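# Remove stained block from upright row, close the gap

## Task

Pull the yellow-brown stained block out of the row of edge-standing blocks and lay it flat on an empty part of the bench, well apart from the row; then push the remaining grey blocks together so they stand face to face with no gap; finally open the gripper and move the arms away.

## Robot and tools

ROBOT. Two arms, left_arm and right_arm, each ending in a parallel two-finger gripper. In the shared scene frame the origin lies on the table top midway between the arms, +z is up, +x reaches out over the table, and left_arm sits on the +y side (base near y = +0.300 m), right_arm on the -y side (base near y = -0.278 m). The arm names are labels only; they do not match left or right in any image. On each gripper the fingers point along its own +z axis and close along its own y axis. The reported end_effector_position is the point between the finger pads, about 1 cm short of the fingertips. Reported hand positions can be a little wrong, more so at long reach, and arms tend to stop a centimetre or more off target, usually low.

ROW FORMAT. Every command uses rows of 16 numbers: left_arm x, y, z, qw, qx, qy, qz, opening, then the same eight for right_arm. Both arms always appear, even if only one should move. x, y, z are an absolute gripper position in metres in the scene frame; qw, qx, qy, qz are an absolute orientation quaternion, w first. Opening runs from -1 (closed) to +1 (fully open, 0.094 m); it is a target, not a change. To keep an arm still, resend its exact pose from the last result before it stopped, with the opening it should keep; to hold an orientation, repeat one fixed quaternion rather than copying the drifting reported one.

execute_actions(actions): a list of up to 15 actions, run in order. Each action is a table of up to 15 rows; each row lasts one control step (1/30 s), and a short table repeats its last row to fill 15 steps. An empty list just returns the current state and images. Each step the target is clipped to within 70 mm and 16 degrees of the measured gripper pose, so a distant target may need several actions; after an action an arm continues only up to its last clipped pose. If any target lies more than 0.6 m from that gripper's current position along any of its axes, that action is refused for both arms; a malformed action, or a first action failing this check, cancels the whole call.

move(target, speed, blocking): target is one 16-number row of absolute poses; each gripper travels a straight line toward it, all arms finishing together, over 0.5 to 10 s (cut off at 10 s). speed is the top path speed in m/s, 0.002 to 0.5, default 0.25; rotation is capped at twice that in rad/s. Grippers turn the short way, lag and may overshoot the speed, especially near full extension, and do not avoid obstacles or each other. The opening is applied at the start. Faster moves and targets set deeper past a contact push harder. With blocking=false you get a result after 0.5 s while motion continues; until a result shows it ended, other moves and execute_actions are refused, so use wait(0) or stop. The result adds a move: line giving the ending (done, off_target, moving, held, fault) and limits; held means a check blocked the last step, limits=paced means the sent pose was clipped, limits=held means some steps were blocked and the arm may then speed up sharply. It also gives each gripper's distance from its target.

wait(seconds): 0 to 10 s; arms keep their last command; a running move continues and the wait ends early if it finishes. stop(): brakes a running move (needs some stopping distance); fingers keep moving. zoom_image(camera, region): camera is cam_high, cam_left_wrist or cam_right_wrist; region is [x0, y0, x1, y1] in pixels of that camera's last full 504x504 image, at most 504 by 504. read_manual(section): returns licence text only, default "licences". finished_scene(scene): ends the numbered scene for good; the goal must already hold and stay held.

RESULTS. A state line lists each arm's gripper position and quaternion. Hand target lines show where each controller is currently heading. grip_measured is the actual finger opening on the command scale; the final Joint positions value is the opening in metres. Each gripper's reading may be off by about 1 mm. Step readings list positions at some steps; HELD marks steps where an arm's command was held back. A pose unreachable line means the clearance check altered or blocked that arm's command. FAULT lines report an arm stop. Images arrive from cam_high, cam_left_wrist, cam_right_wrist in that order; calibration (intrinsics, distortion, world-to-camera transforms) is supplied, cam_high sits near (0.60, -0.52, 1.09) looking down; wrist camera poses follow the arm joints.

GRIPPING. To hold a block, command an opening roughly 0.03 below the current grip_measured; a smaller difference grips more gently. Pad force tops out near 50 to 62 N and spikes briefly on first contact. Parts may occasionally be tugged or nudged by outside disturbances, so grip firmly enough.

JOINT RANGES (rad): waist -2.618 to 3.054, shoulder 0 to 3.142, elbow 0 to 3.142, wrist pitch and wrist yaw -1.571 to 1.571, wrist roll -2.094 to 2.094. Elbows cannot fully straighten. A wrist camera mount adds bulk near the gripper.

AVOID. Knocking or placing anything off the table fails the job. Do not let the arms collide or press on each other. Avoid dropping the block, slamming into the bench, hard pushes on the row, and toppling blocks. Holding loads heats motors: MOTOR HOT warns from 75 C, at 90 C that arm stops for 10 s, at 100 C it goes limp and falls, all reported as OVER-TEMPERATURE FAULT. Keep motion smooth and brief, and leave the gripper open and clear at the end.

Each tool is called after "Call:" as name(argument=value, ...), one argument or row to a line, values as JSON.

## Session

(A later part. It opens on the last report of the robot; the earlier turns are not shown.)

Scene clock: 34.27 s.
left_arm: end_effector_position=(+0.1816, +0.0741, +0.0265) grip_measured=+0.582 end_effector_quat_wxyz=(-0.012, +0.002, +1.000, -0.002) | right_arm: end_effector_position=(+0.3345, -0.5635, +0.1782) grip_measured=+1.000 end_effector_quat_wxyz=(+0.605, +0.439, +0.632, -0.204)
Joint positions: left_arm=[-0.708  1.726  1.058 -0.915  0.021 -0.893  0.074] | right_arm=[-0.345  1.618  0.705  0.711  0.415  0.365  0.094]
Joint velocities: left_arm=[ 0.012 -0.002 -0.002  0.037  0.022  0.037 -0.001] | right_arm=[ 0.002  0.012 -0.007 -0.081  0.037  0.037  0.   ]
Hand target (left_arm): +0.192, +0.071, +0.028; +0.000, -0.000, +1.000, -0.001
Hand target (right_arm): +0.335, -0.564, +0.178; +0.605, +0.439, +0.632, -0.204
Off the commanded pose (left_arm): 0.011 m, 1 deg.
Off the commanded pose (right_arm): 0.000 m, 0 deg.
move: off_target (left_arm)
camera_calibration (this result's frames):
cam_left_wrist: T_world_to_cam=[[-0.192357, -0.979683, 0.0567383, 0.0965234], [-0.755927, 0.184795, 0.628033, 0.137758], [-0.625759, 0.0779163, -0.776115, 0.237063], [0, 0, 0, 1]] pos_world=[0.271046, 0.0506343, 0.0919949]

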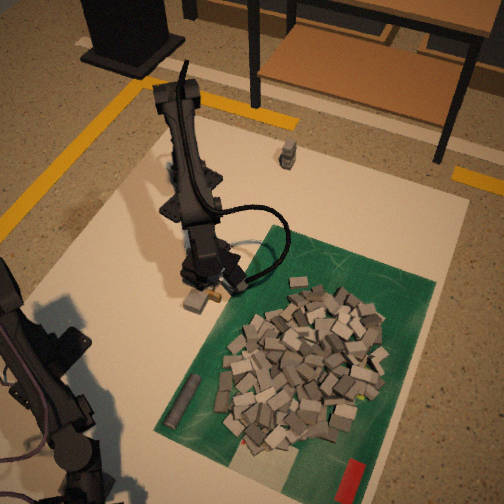

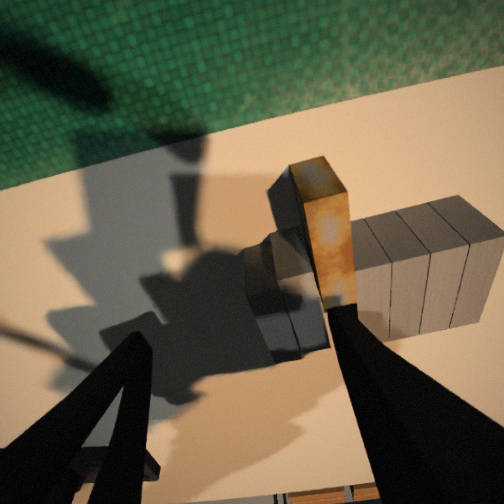

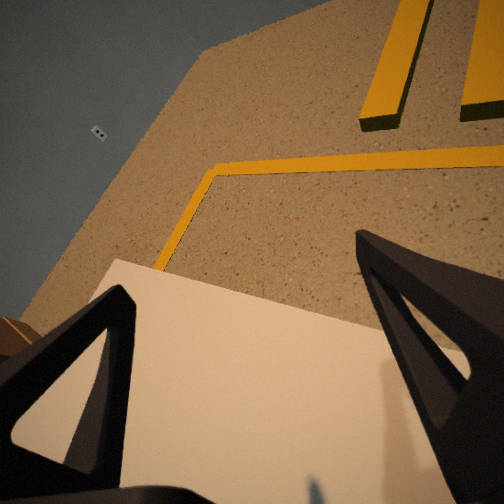

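Call:
move(
  target=[0.18,0.073,0.07,0,0,1,0,0.58, 0.3345,-0.5635,0.1782,0.605,0.439,0.632,-0.204,1],
  speed=0.08,
)

Call:
move(
  target=[0.228,0.036,0.06,0,0,1,0,-0.2, 0.3345,-0.5635,0.1782,0.605,0.439,0.632,-0.204,1],
  speed=0.1,
)

Call:
move(
  target=[0.228,0.036,0.016,0,0,1,0,-0.2, 0.3345,-0.5635,0.1782,0.605,0.439,0.632,-0.204,1],
  speed=0.05,
)

Scene clock: 35.90 s.
left_arm: end_effector_position=(+0.1764, +0.0761, +0.0598) grip_measured=+0.582 end_effector_quat_wxyz=(-0.015, -0.000, +1.000, +0.005) | right_arm: end_effector_position=(+0.3345, -0.5635, +0.1782) grip_measured=+1.000 end_effector_quat_wxyz=(+0.605, +0.439, +0.632, -0.204)
Joint positions: left_arm=[-0.721  1.676  1.142 -1.063  0.017 -0.91   0.074] | right_arm=[-0.345  1.618  0.705  0.711  0.415  0.365  0.094]
Joint velocities: left_arm=[-0.002  0.012 -0.012 -0.022  0.007 -0.022 -0.   ] | right_arm=[-0.012  0.007 -0.012 -0.095  0.007  0.007  0.   ]
Hand target (left_arm): +0.180, +0.073, +0.070; -0.000, -0.000, +1.000, -0.000
Hand target (right_arm): +0.335, -0.564, +0.178; +0.605, +0.439, +0.632, -0.204
Off the commanded pose (left_arm): 0.011 m, 2 deg.
Off the commanded pose (right_arm): 0.000 m, 0 deg.
move: off_target (left_arm)
camera_calibration (this result's frames):
cam_left_wrist: T_world_to_cam=[[-0.18844, -0.981126, 0.0433869, 0.0958748], [-0.753225, 0.172735, 0.634678, 0.112589], [-0.630193, 0.0869186, -0.771558, 0.259381], [0, 0, 0, 1]] pos_world=[0.266332, 0.0520722, 0.124511]

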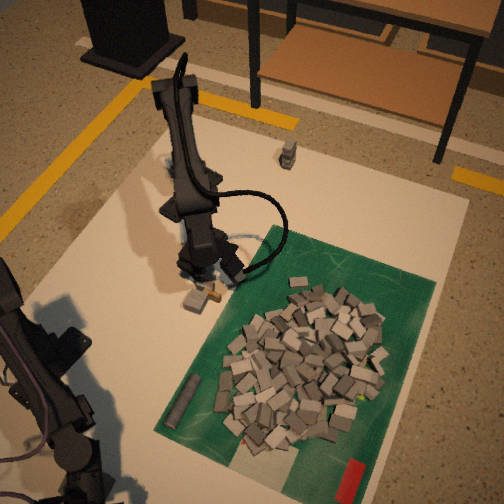

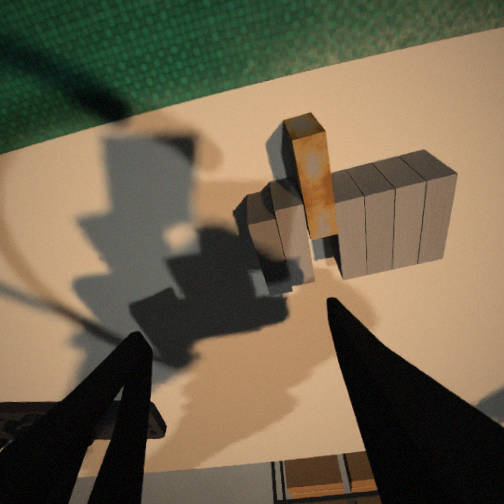

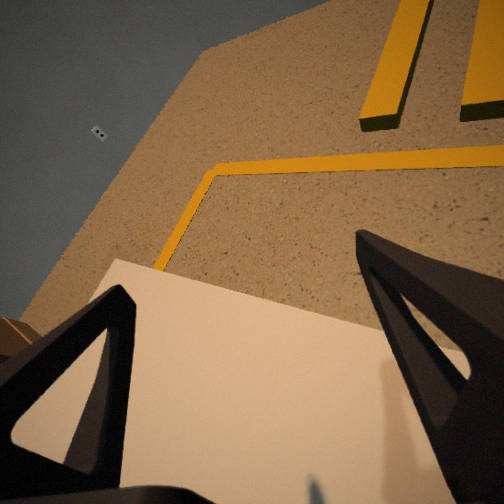

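Scene clock: 36.87 s.
left_arm: end_effector_position=(+0.2224, +0.0364, +0.0585) grip_measured=-0.198 end_effector_quat_wxyz=(-0.005, -0.000, +1.000, -0.006) | right_arm: end_effector_position=(+0.3345, -0.5635, +0.1782) grip_measured=+1.000 end_effector_quat_wxyz=(+0.605, +0.439, +0.632, -0.204)
Joint positions: left_arm=[-0.687  1.869  1.372 -1.071  0.016 -0.876  0.038] | right_arm=[-0.345  1.618  0.705  0.711  0.415  0.365  0.094]
Joint velocities: left_arm=[-0.007 -0.007 -0.017 -0.007 -0.037  0.007 -0.001] | right_arm=[-0.012 -0.012 -0.002 -0.051 -0.022 -0.066  0.   ]
Hand target (left_arm): +0.229, +0.037, +0.060; +0.000, +0.000, +1.000, -0.000
Hand target (right_arm): +0.335, -0.564, +0.178; +0.605, +0.439, +0.632, -0.204
Off the commanded pose (left_arm): 0.006 m, 1 deg.
Off the commanded pose (right_arm): 0.000 m, 0 deg.
move: done
camera_calibration (this result's frames):
cam_left_wrist: T_world_to_cam=[[-0.189066, -0.979995, 0.0621579, 0.0646518], [-0.765073, 0.186691, 0.616287, 0.158101], [-0.615563, 0.0689634, -0.785064, 0.28897], [0, 0, 0, 1]] pos_world=[0.311062, 0.0139141, 0.125406]

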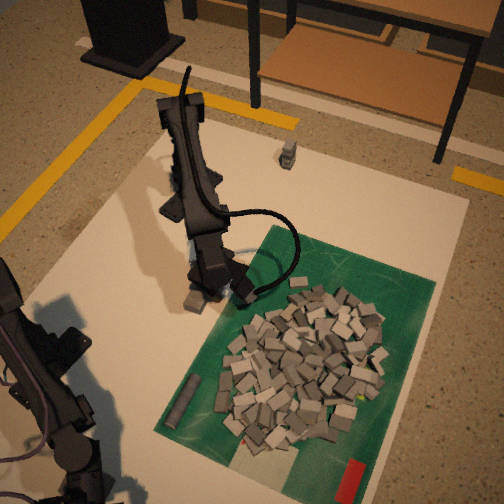

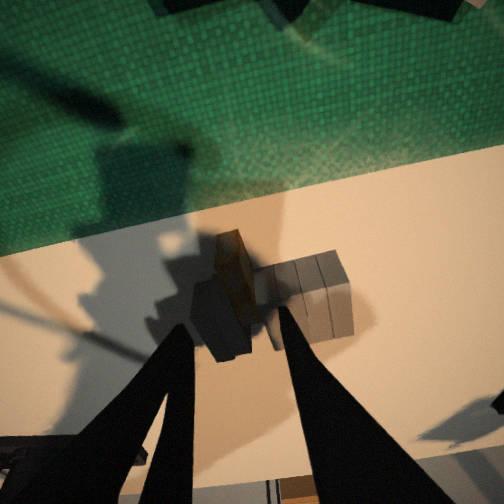

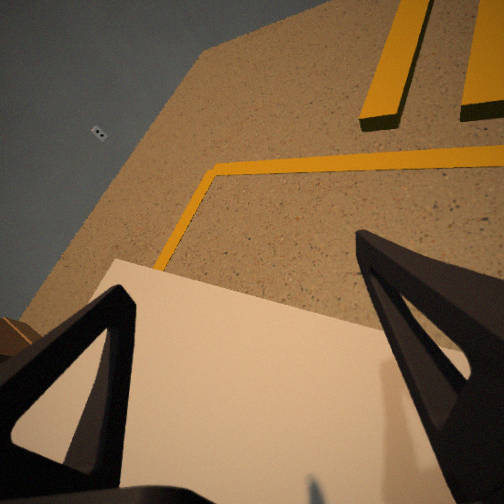

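Scene clock: 38.17 s.
left_arm: end_effector_position=(+0.2276, +0.0302, +0.0247) grip_measured=-0.198 end_effector_quat_wxyz=(+0.000, -0.000, +1.000, -0.013) | right_arm: end_effector_position=(+0.3345, -0.5635, +0.1782) grip_measured=+1.000 end_effector_quat_wxyz=(+0.605, +0.439, +0.632, -0.204)
Joint positions: left_arm=[-0.687  1.922  1.303 -0.931  0.016 -0.876  0.038] | right_arm=[-0.345  1.618  0.705  0.711  0.415  0.365  0.094]
Joint velocities: left_arm=[ 0.002  0.002 -0.007  0.066 -0.007 -0.11   0.   ] | right_arm=[-0.007 -0.002 -0.002 -0.022 -0.066  0.007  0.   ]
Hand target (left_arm): +0.228, +0.036, +0.016; -0.000, +0.000, +1.000, +0.000
Hand target (right_arm): +0.335, -0.564, +0.178; +0.605, +0.439, +0.632, -0.204
Off the commanded pose (left_arm): 0.010 m, 1 deg.
Off the commanded pose (right_arm): 0.000 m, 0 deg.
move: done
camera_calibration (this result's frames):
cam_left_wrist: T_world_to_cam=[[-0.189827, -0.979084, 0.0732184, 0.06153], [-0.771943, 0.194915, 0.605072, 0.185625], [-0.606687, 0.0583386, -0.792797, 0.26456], [0, 0, 0, 1]] pos_world=[0.315478, 0.00862771, 0.0929209]

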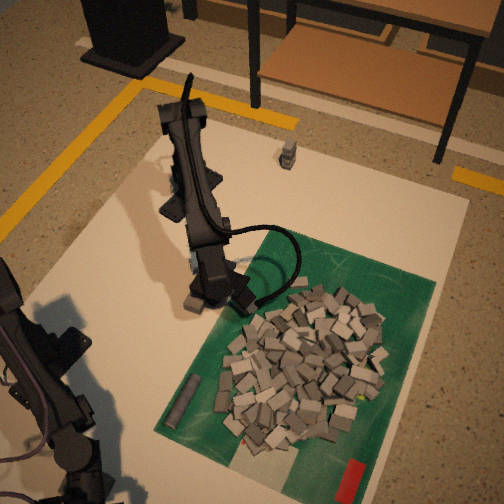

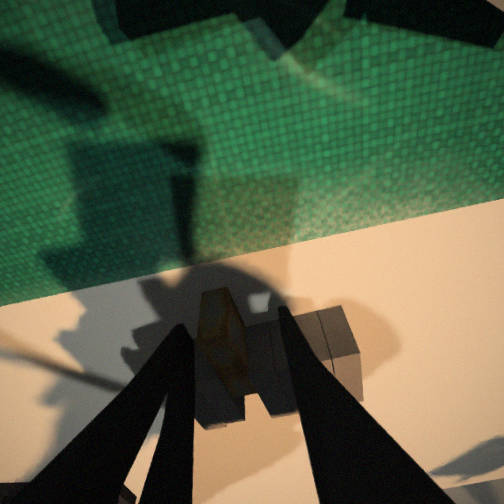

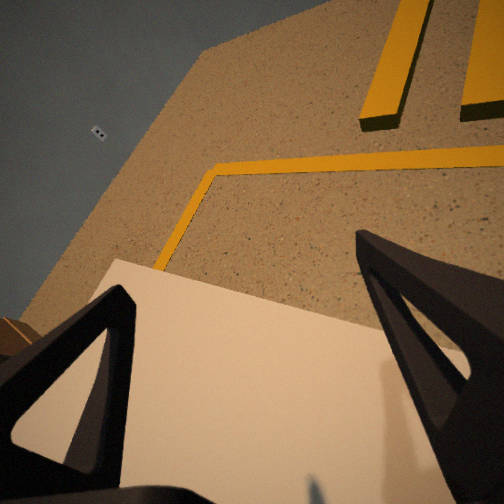

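Nudge lower and +y, then close.

Call:
move(
  target=[0.228,0.043,0.008,0,0,1,0,-0.2, 0.3345,-0.5635,0.1782,0.605,0.439,0.632,-0.204,1],
  speed=0.03,
)

Call:
move(
  target=[0.228,0.040,0.012,0,0,1,0,-0.85, 0.3345,-0.5635,0.1782,0.605,0.439,0.632,-0.204,1],
  speed=0.03,
)

Scene clock: 39.50 s.
left_arm: end_effector_position=(+0.2266, +0.0364, +0.0152) grip_measured=-0.198 end_effector_quat_wxyz=(-0.001, -0.000, +1.000, -0.011) | right_arm: end_effector_position=(+0.3345, -0.5635, +0.1782) grip_measured=+1.000 end_effector_quat_wxyz=(+0.605, +0.439, +0.632, -0.204)
Joint positions: left_arm=[-0.677  1.922  1.262 -0.896  0.016 -0.866  0.038] | right_arm=[-0.345  1.618  0.705  0.711  0.415  0.365  0.094]
Joint velocities: left_arm=[ 0.002 -0.007 -0.012  0.095 -0.037 -0.007  0.   ] | right_arm=[ 0.007 -0.002 -0.007  0.037  0.022 -0.037  0.   ]
Hand target (left_arm): +0.228, +0.043, +0.008; +0.000, -0.000, +1.000, -0.000
Hand target (right_arm): +0.335, -0.564, +0.178; +0.605, +0.439, +0.632, -0.204
Off the commanded pose (left_arm): 0.010 m, 1 deg.
Off the commanded pose (right_arm): 0.000 m, 0 deg.
move: done
camera_calibration (this result's frames):
cam_left_wrist: T_world_to_cam=[[-0.189983, -0.979321, 0.069542, 0.0681763], [-0.770097, 0.19258, 0.608164, 0.18907], [-0.608981, 0.0619867, -0.790759, 0.256448], [0, 0, 0, 1]] pos_world=[0.314726, 0.0144591, 0.0830616]

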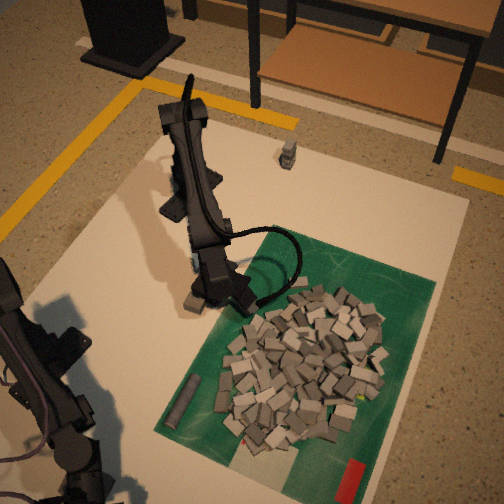

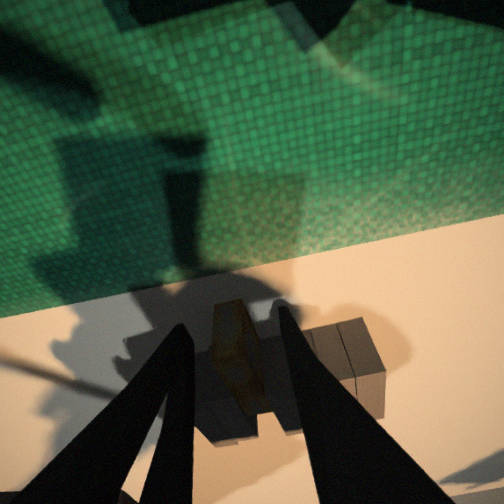

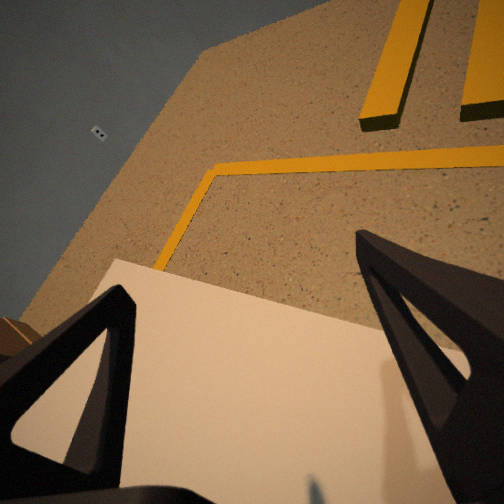

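Scene clock: 40.20 s.
left_arm: end_effector_position=(+0.2268, +0.0359, +0.0152) grip_measured=-0.773 end_effector_quat_wxyz=(-0.001, -0.000, +1.000, -0.012) | right_arm: end_effector_position=(+0.3345, -0.5635, +0.1782) grip_measured=+1.000 end_effector_quat_wxyz=(+0.605, +0.439, +0.632, -0.204)
Joint positions: left_arm=[-0.677  1.922  1.262 -0.894  0.017 -0.866  0.011] | right_arm=[-0.345  1.618  0.705  0.711  0.415  0.365  0.094]
Joint velocities: left_arm=[-0.017  0.002 -0.007 -0.022 -0.007 -0.007 -0.001] | right_arm=[-0.002  0.017  0.002  0.051  0.037 -0.066  0.   ]
Hand target (left_arm): +0.228, +0.040, +0.012; +0.000, +0.000, +1.000, -0.000
Hand target (right_arm): +0.335, -0.564, +0.178; +0.605, +0.439, +0.632, -0.204
Off the commanded pose (left_arm): 0.005 m, 1 deg.
Off the commanded pose (right_arm): 0.000 m, 0 deg.
move: done
camera_calibration (this result's frames):
cam_left_wrist: T_world_to_cam=[[-0.190026, -0.979163, 0.0716213, 0.0676939], [-0.770315, 0.193928, 0.607459, 0.189287], [-0.608691, 0.0602623, -0.791115, 0.256581], [0, 0, 0, 1]] pos_world=[0.314853, 0.0141132, 0.0831522]

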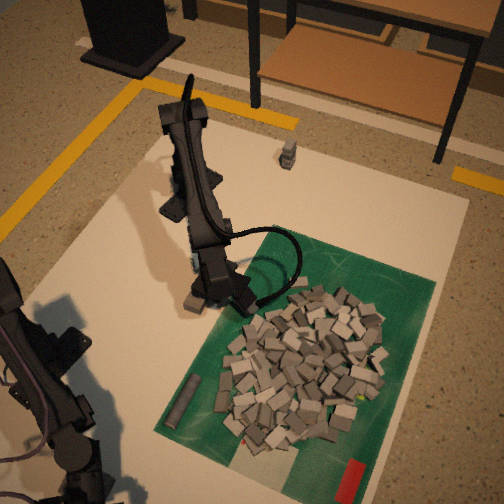

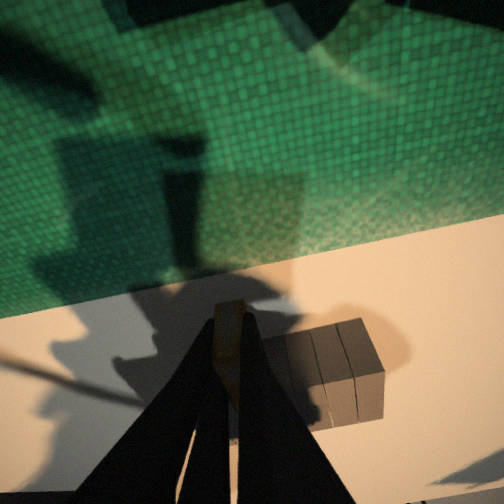

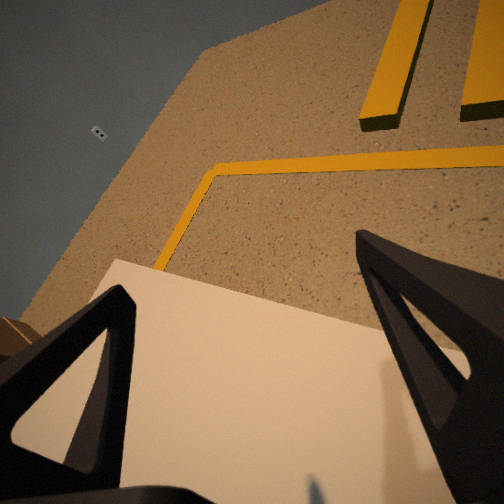

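Call:
move(
  target=[0.228,0.04,0.08,0,0,1,0,-0.85, 0.3345,-0.5635,0.1782,0.605,0.439,0.632,-0.204,1],
  speed=0.08,
)

Call:
move(
  target=[0.2,0.15,0.06,0,0,0.866,-0.5,-0.85, 0.3345,-0.5635,0.1782,0.605,0.439,0.632,-0.204,1],
  speed=0.15,
)

Call:
move(
  target=[0.2,0.15,0.018,0,0,0.866,-0.5,-0.85, 0.3345,-0.5635,0.1782,0.605,0.439,0.632,-0.204,1],
  speed=0.04,
)

Call:
zoom_image(
  camera="cam_high",
  region=[140,180,300,340],
)

Scene clock: 42.57 s.
left_arm: end_effector_position=(+0.2224, +0.0416, +0.0669) grip_measured=-0.773 end_effector_quat_wxyz=(-0.016, -0.000, +1.000, +0.007) | right_arm: end_effector_position=(+0.3345, -0.5635, +0.1782) grip_measured=+1.000 end_effector_quat_wxyz=(+0.605, +0.439, +0.632, -0.204)
Joint positions: left_arm=[-0.677  1.878  1.418 -1.142  0.015 -0.866  0.011] | right_arm=[-0.345  1.618  0.705  0.711  0.415  0.365  0.094]
Joint velocities: left_arm=[-0.002  0.007  0.002 -0.066 -0.139  0.037  0.001] | right_arm=[ 0.022  0.012 -0.017 -0.037  0.066  0.007  0.   ]
Hand target (left_arm): +0.228, +0.040, +0.080; +0.000, -0.000, +1.000, -0.000
Hand target (right_arm): +0.335, -0.564, +0.178; +0.605, +0.439, +0.632, -0.204
Off the commanded pose (left_arm): 0.014 m, 2 deg.
Off the commanded pose (right_arm): 0.000 m, 0 deg.
move: off_target (left_arm)
camera_calibration (this result's frames):
cam_left_wrist: T_world_to_cam=[[-0.18838, -0.981276, 0.0401423, 0.0705481], [-0.751829, 0.170389, 0.636962, 0.148326], [-0.631875, 0.0898104, -0.76985, 0.296936], [0, 0, 0, 1]] pos_world=[0.312432, 0.0172861, 0.131286]

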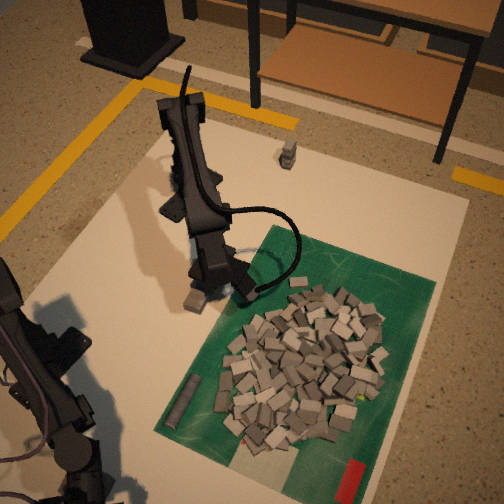

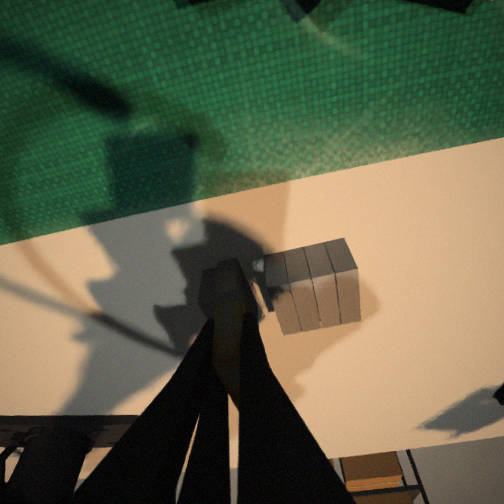

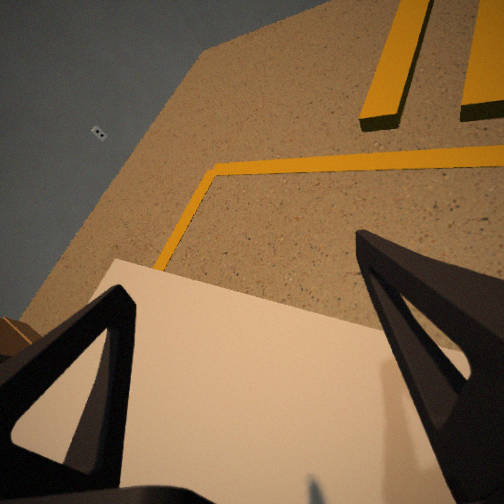

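Scene clock: 46.67 s.
left_arm: end_effector_position=(+0.2033, +0.1506, +0.0599) grip_measured=-0.773 end_effector_quat_wxyz=(+0.013, +0.007, +0.875, -0.485) | right_arm: end_effector_position=(+0.3345, -0.5635, +0.1782) grip_measured=+1.000 end_effector_quat_wxyz=(+0.605, +0.439, +0.632, -0.204)
Joint positions: left_arm=[ 0.192  1.484  0.572 -0.635  1.012  0.007  0.011] | right_arm=[-0.345  1.618  0.705  0.711  0.415  0.365  0.094]
Joint velocities: left_arm=[-0.012  0.007 -0.002 -0.037  0.037  0.037 -0.001] | right_arm=[ 0.012  0.007 -0.007  0.007 -0.022 -0.066  0.   ]
Hand target (left_arm): +0.199, +0.148, +0.062; +0.002, +0.002, +0.865, -0.502
Hand target (right_arm): +0.335, -0.564, +0.178; +0.605, +0.439, +0.632, -0.204
Off the commanded pose (left_arm): 0.003 m, 3 deg.
Off the commanded pose (right_arm): 0.000 m, 0 deg.
move: off_target (left_arm)
camera_calibration (this result's frames):
cam_left_wrist: T_world_to_cam=[[-0.215656, -0.479112, 0.850849, 0.0555671], [-0.775944, 0.613063, 0.148545, 0.0872941], [-0.592793, -0.628177, -0.503974, 0.353975], [0, 0, 0, 1]] pos_world=[0.289552, 0.195465, 0.118148]

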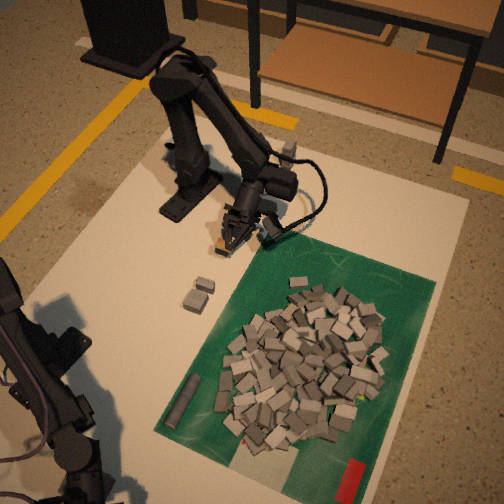

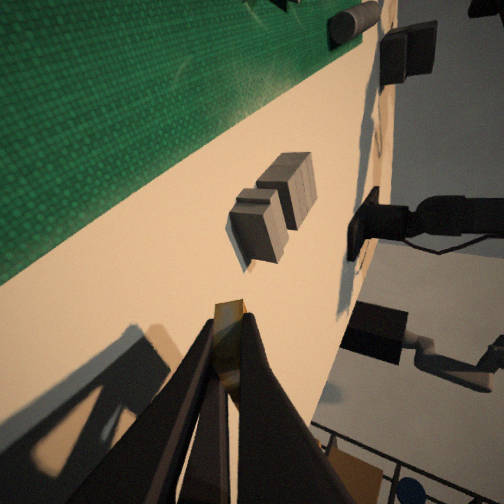

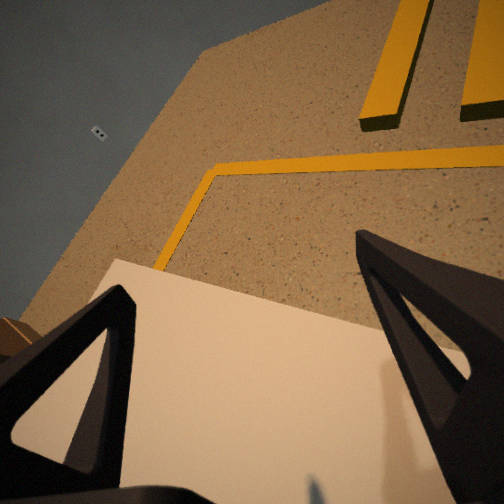

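Scene clock: 48.17 s.
left_arm: end_effector_position=(+0.2044, +0.1524, +0.0178) grip_measured=-0.773 end_effector_quat_wxyz=(+0.005, +0.004, +0.876, -0.482) | right_arm: end_effector_position=(+0.3345, -0.5635, +0.1782) grip_measured=+1.000 end_effector_quat_wxyz=(+0.605, +0.439, +0.632, -0.204)
Joint positions: left_arm=[ 0.198  1.661  0.517 -0.433  1.006  0.022  0.011] | right_arm=[-0.345  1.618  0.705  0.711  0.415  0.365  0.094]
Joint velocities: left_arm=[ 0.012  0.002  0.012 -0.11   0.007 -0.066  0.001] | right_arm=[ 0.002 -0.017  0.002  0.037 -0.081 -0.051  0.   ]
Hand target (left_arm): +0.200, +0.150, +0.019; +0.000, -0.000, +0.866, -0.500
Hand target (right_arm): +0.335, -0.564, +0.178; +0.605, +0.439, +0.632, -0.204
Off the commanded pose (left_arm): 0.005 m, 2 deg.
Off the commanded pose (right_arm): 0.000 m, 0 deg.
move: done
camera_calibration (this result's frames):
cam_left_wrist: T_world_to_cam=[[-0.201589, -0.483535, 0.851796, 0.090305], [-0.771962, 0.613698, 0.16568, 0.0921518], [-0.602857, -0.624155, -0.496985, 0.335839], [0, 0, 0, 1]] pos_world=[0.291805, 0.196728, 0.0747177]

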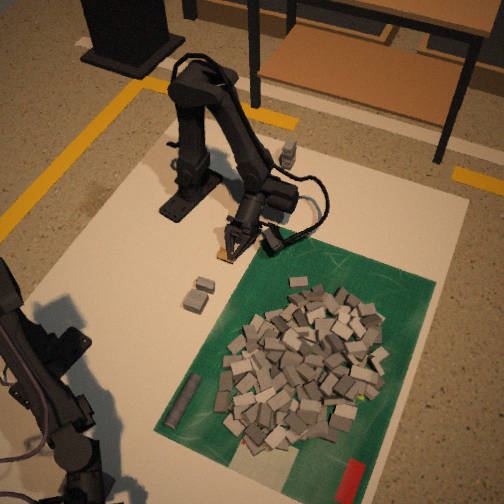

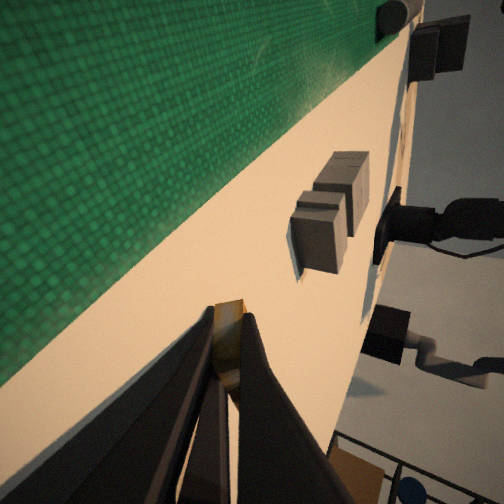

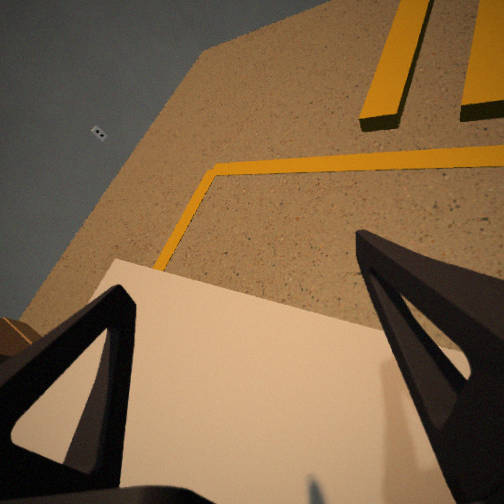

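Region (140, 180, 300, 340) of cam_high's 504x504 image, scaled by 3.150, with more detail than that image has.

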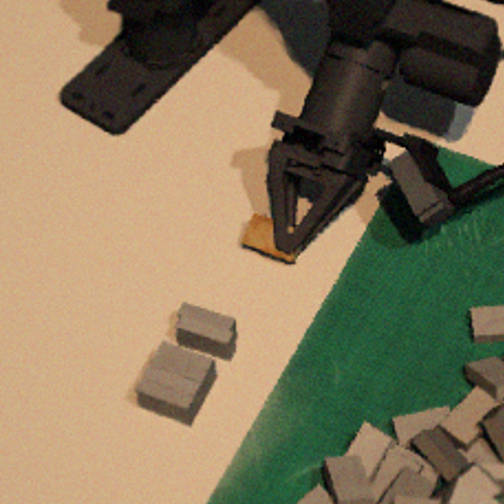

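Call:
move(
  target=[0.2,0.152,0.02,0,0,0.866,-0.5,-0.68, 0.3345,-0.5635,0.1782,0.605,0.439,0.632,-0.204,1],
  speed=0.04,
)

Call:
move(
  target=[0.2,0.195,0.04,0,0,0.866,-0.5,-0.68, 0.3345,-0.5635,0.1782,0.605,0.439,0.632,-0.204,1],
  speed=0.04,
)

Call:
move(
  target=[0.2,0.15,0.10,0,0,1,0,1, 0.3345,-0.5635,0.1782,0.605,0.439,0.632,-0.204,1],
)

Call:
move(
  target=[0.18,0.022,0.05,0,0,1,0,1, 0.3345,-0.5635,0.1782,0.605,0.439,0.632,-0.204,1],
  speed=0.15,
)

Scene clock: 49.53 s.
left_arm: end_effector_position=(+0.2056, +0.1540, +0.0184) grip_measured=-0.682 end_effector_quat_wxyz=(+0.010, +0.005, +0.875, -0.484) | right_arm: end_effector_position=(+0.3345, -0.5635, +0.1782) grip_measured=+1.000 end_effector_quat_wxyz=(+0.605, +0.439, +0.632, -0.204)
Joint positions: left_arm=[ 0.208  1.661  0.517 -0.435  1.011  0.036  0.015] | right_arm=[-0.345  1.618  0.705  0.711  0.415  0.365  0.094]
Joint velocities: left_arm=[ 0.002  0.017  0.002 -0.007 -0.022 -0.037 -0.001] | right_arm=[-0.012  0.007  0.012 -0.022  0.007  0.051  0.   ]
Hand target (left_arm): +0.200, +0.152, +0.020; +0.000, -0.001, +0.866, -0.500
Hand target (right_arm): +0.335, -0.564, +0.178; +0.605, +0.439, +0.632, -0.204
Off the commanded pose (left_arm): 0.006 m, 2 deg.
Off the commanded pose (right_arm): 0.000 m, 0 deg.
move: done
camera_calibration (this result's frames):
cam_left_wrist: T_world_to_cam=[[-0.208969, -0.480577, 0.851691, 0.0918403], [-0.775202, 0.612324, 0.155309, 0.09308], [-0.596149, -0.627778, -0.500501, 0.33712], [0, 0, 0, 1]] pos_world=[0.292322, 0.198778, 0.0760534]

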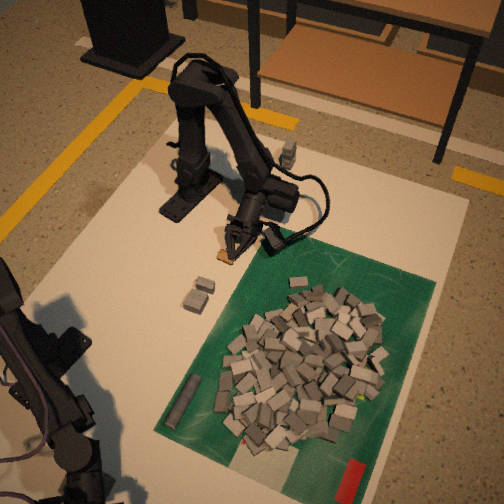

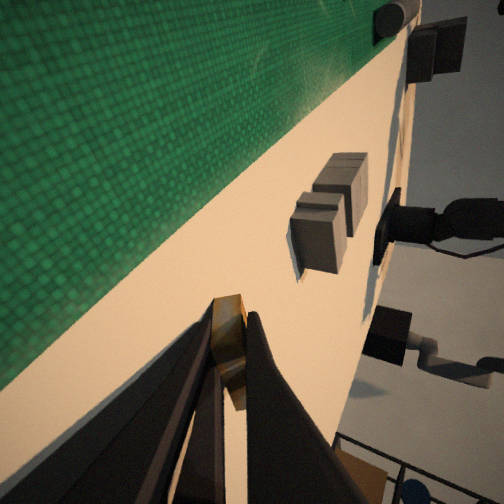

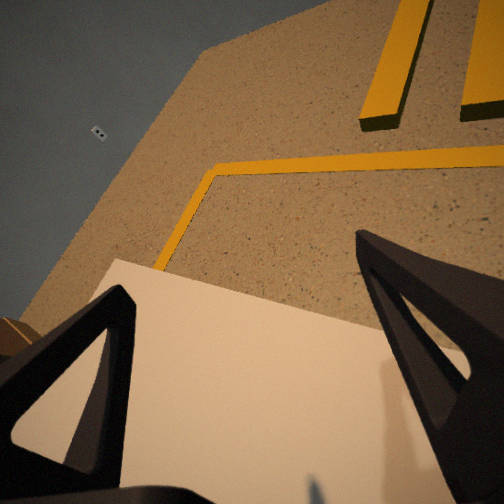

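Scene clock: 51.23 s.
left_arm: end_effector_position=(+0.1939, +0.1916, +0.0391) grip_measured=-0.682 end_effector_quat_wxyz=(-0.003, -0.004, +0.866, -0.499) | right_arm: end_effector_position=(+0.3345, -0.5635, +0.1782) grip_measured=+1.000 end_effector_quat_wxyz=(+0.605, +0.439, +0.632, -0.204)
Joint positions: left_arm=[ 0.42   1.692  0.617 -0.873  1.001  0.43   0.015] | right_arm=[-0.345  1.618  0.705  0.711  0.415  0.365  0.094]
Joint velocities: left_arm=[-0.022 -0.002  0.012  0.022 -0.022  0.037  0.001] | right_arm=[-0.012 -0.022 -0.017 -0.007 -0.007 -0.022  0.   ]
Hand target (left_arm): +0.200, +0.194, +0.040; +0.002, -0.001, +0.866, -0.500
Hand target (right_arm): +0.335, -0.564, +0.178; +0.605, +0.439, +0.632, -0.204
Off the commanded pose (left_arm): 0.007 m, 1 deg.
Off the commanded pose (right_arm): 0.000 m, 0 deg.
move: done
camera_calibration (this result's frames):
cam_left_wrist: T_world_to_cam=[[-0.18013, -0.450851, 0.874235, 0.0777253], [-0.77272, 0.614807, 0.157848, 0.0567382], [-0.608651, -0.647106, -0.459127, 0.36861], [0, 0, 0, 1]] pos_world=[0.282198, 0.238689, 0.0923326]

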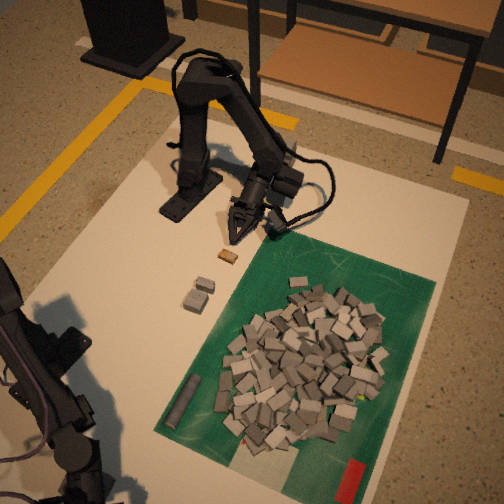

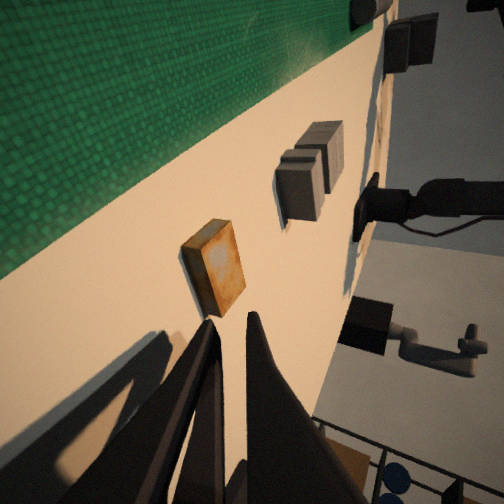

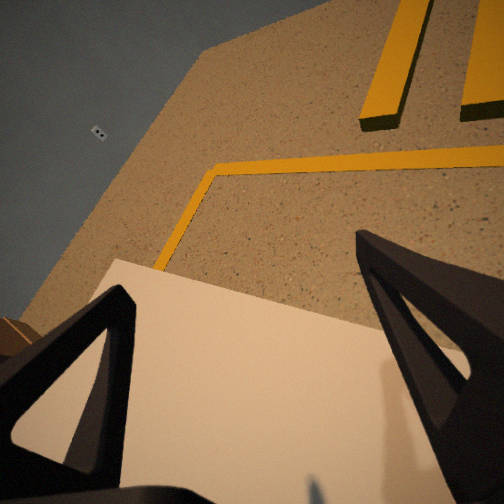

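Scene clock: 53.97 s.
left_arm: end_effector_position=(+0.1961, +0.1528, +0.0941) grip_measured=+1.000 end_effector_quat_wxyz=(-0.007, +0.002, +1.000, -0.006) | right_arm: end_effector_position=(+0.3345, -0.5635, +0.1782) grip_measured=+1.000 end_effector_quat_wxyz=(+0.605, +0.439, +0.632, -0.204)
Joint positions: left_arm=[-0.459  1.472  1.077 -1.181  0.018 -0.643  0.094] | right_arm=[-0.345  1.618  0.705  0.711  0.415  0.365  0.094]
Joint velocities: left_arm=[-0.007 -0.022 -0.007 -0.066 -0.081  0.051  0.   ] | right_arm=[ 0.007 -0.007 -0.002 -0.037 -0.066  0.066  0.   ]
Hand target (left_arm): +0.200, +0.151, +0.097; -0.003, +0.001, +1.000, +0.001
Hand target (right_arm): +0.335, -0.564, +0.178; +0.605, +0.439, +0.632, -0.204
Off the commanded pose (left_arm): 0.008 m, 1 deg.
Off the commanded pose (right_arm): 0.000 m, 0 deg.
move: done
camera_calibration (this result's frames):
cam_left_wrist: T_world_to_cam=[[-0.193276, -0.979205, 0.0616618, 0.172259], [-0.761821, 0.189379, 0.619487, 0.092985], [-0.618282, 0.0727569, -0.782581, 0.292437], [0, 0, 0, 1]] pos_world=[0.28494, 0.129791, 0.160631]

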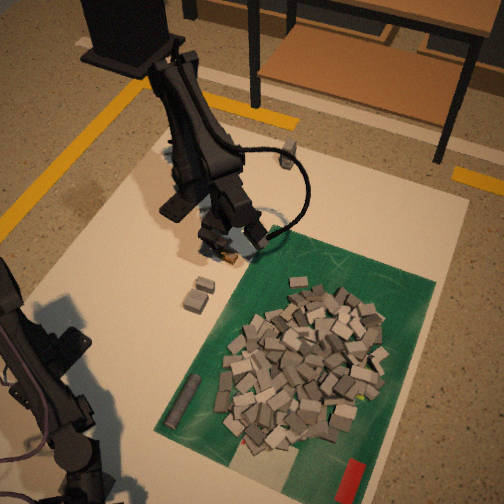

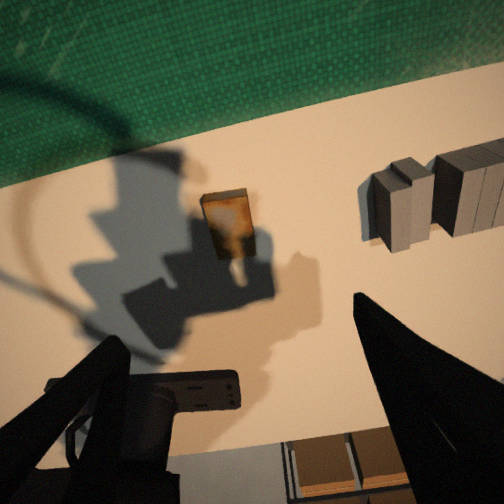

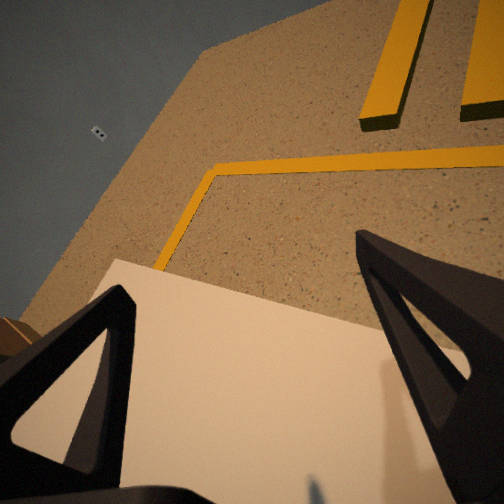

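Scene clock: 55.37 s.
left_arm: end_effector_position=(+0.1754, +0.0292, +0.0483) grip_measured=+1.000 end_effector_quat_wxyz=(-0.013, +0.003, +1.000, +0.005) | right_arm: end_effector_position=(+0.3345, -0.5635, +0.1782) grip_measured=+1.000 end_effector_quat_wxyz=(+0.605, +0.439, +0.632, -0.204)
Joint positions: left_arm=[-0.814  1.823  1.27  -1.039  0.016 -0.996  0.094] | right_arm=[-0.345  1.618  0.705  0.711  0.415  0.365  0.094]
Joint velocities: left_arm=[-0.007 -0.002 -0.012  0.022 -0.007 -0.051  0.   ] | right_arm=[ 0.022  0.012  0.002  0.081 -0.037 -0.022  0.   ]
Hand target (left_arm): +0.182, +0.023, +0.051; -0.001, +0.000, +1.000, +0.002
Hand target (right_arm): +0.335, -0.564, +0.178; +0.605, +0.439, +0.632, -0.204
Off the commanded pose (left_arm): 0.009 m, 2 deg.
Off the commanded pose (right_arm): 0.000 m, 0 deg.
move: done
camera_calibration (this result's frames):
cam_left_wrist: T_world_to_cam=[[-0.195392, -0.979734, 0.0440752, 0.0513563], [-0.75455, 0.178887, 0.631391, 0.127445], [-0.62648, 0.0901116, -0.774211, 0.253349], [0, 0, 0, 1]] pos_world=[0.264916, 0.0046876, 0.113414]

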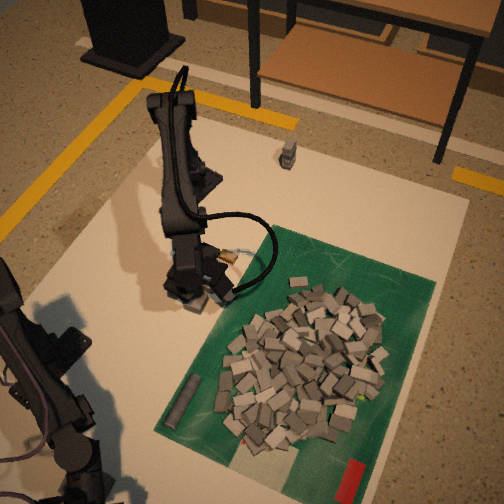

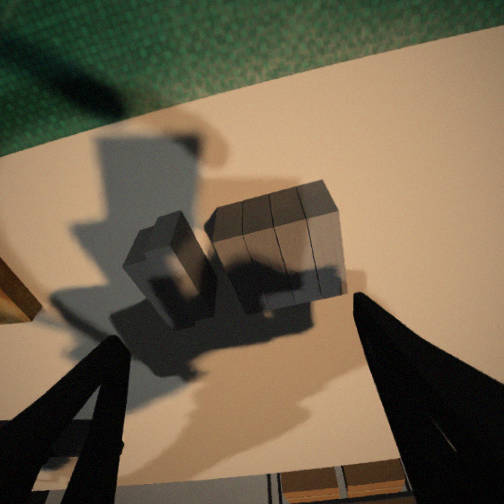

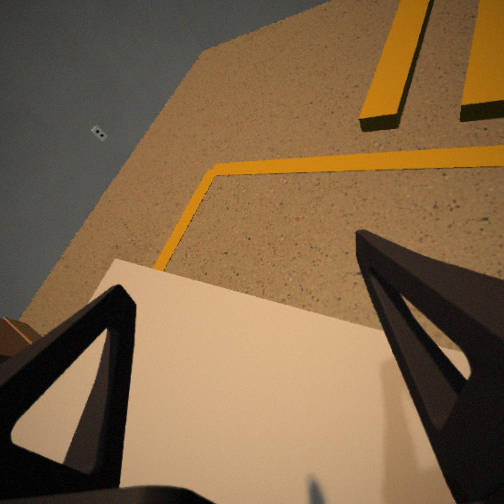

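Descending tends to drift −y; go just above the tops first.

Call:
move(
  target=[0.19,0.024,0.03,0,0,1,0,1, 0.3345,-0.5635,0.1782,0.605,0.439,0.632,-0.204,1],
  speed=0.04,
)

Scene clock: 56.50 s.
left_arm: end_effector_position=(+0.1876, +0.0183, +0.0382) grip_measured=+1.000 end_effector_quat_wxyz=(-0.001, +0.001, +1.000, -0.013) | right_arm: end_effector_position=(+0.3345, -0.5635, +0.1782) grip_measured=+1.000 end_effector_quat_wxyz=(+0.605, +0.439, +0.632, -0.204)
Joint positions: left_arm=[-0.801  1.855  1.27  -0.966  0.016 -0.988  0.094] | right_arm=[-0.345  1.618  0.705  0.711  0.415  0.365  0.094]
Joint velocities: left_arm=[-0.007 -0.037 -0.012  0.051 -0.022 -0.037  0.   ] | right_arm=[-0.022 -0.012  0.012 -0.007 -0.007  0.022  0.   ]
Hand target (left_arm): +0.190, +0.024, +0.030; -0.000, +0.000, +1.000, -0.000
Hand target (right_arm): +0.335, -0.564, +0.178; +0.605, +0.439, +0.632, -0.204
Off the commanded pose (left_arm): 0.010 m, 1 deg.
Off the commanded pose (right_arm): 0.000 m, 0 deg.
move: done
camera_calibration (this result's frames):
cam_left_wrist: T_world_to_cam=[[-0.191471, -0.978749, 0.0734112, 0.0415551], [-0.769356, 0.196109, 0.607974, 0.148373], [-0.609451, 0.0599302, -0.790556, 0.252107], [0, 0, 0, 1]] pos_world=[0.275754, -0.00353401, 0.106047]

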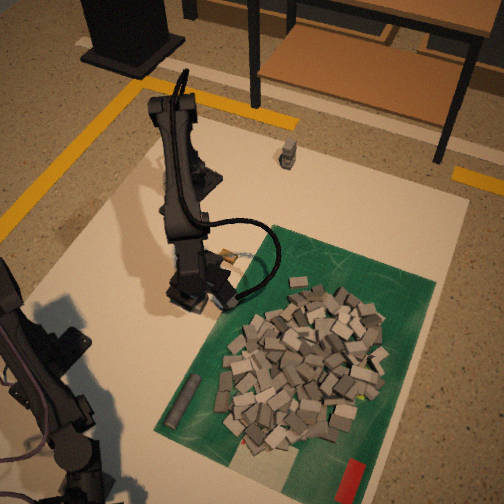

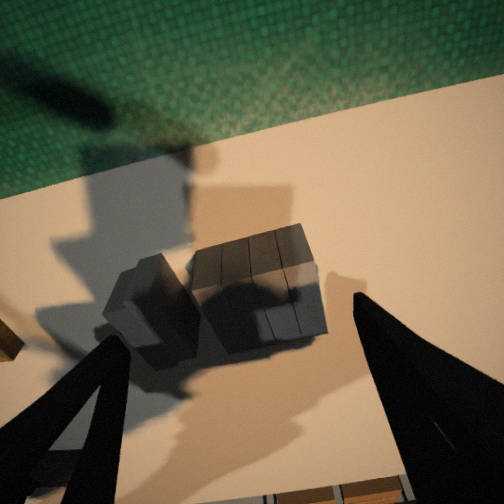

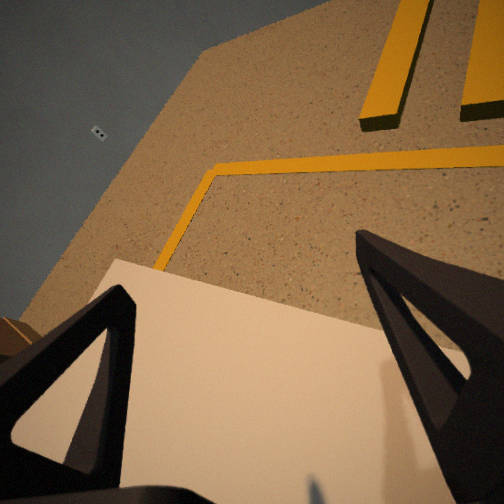

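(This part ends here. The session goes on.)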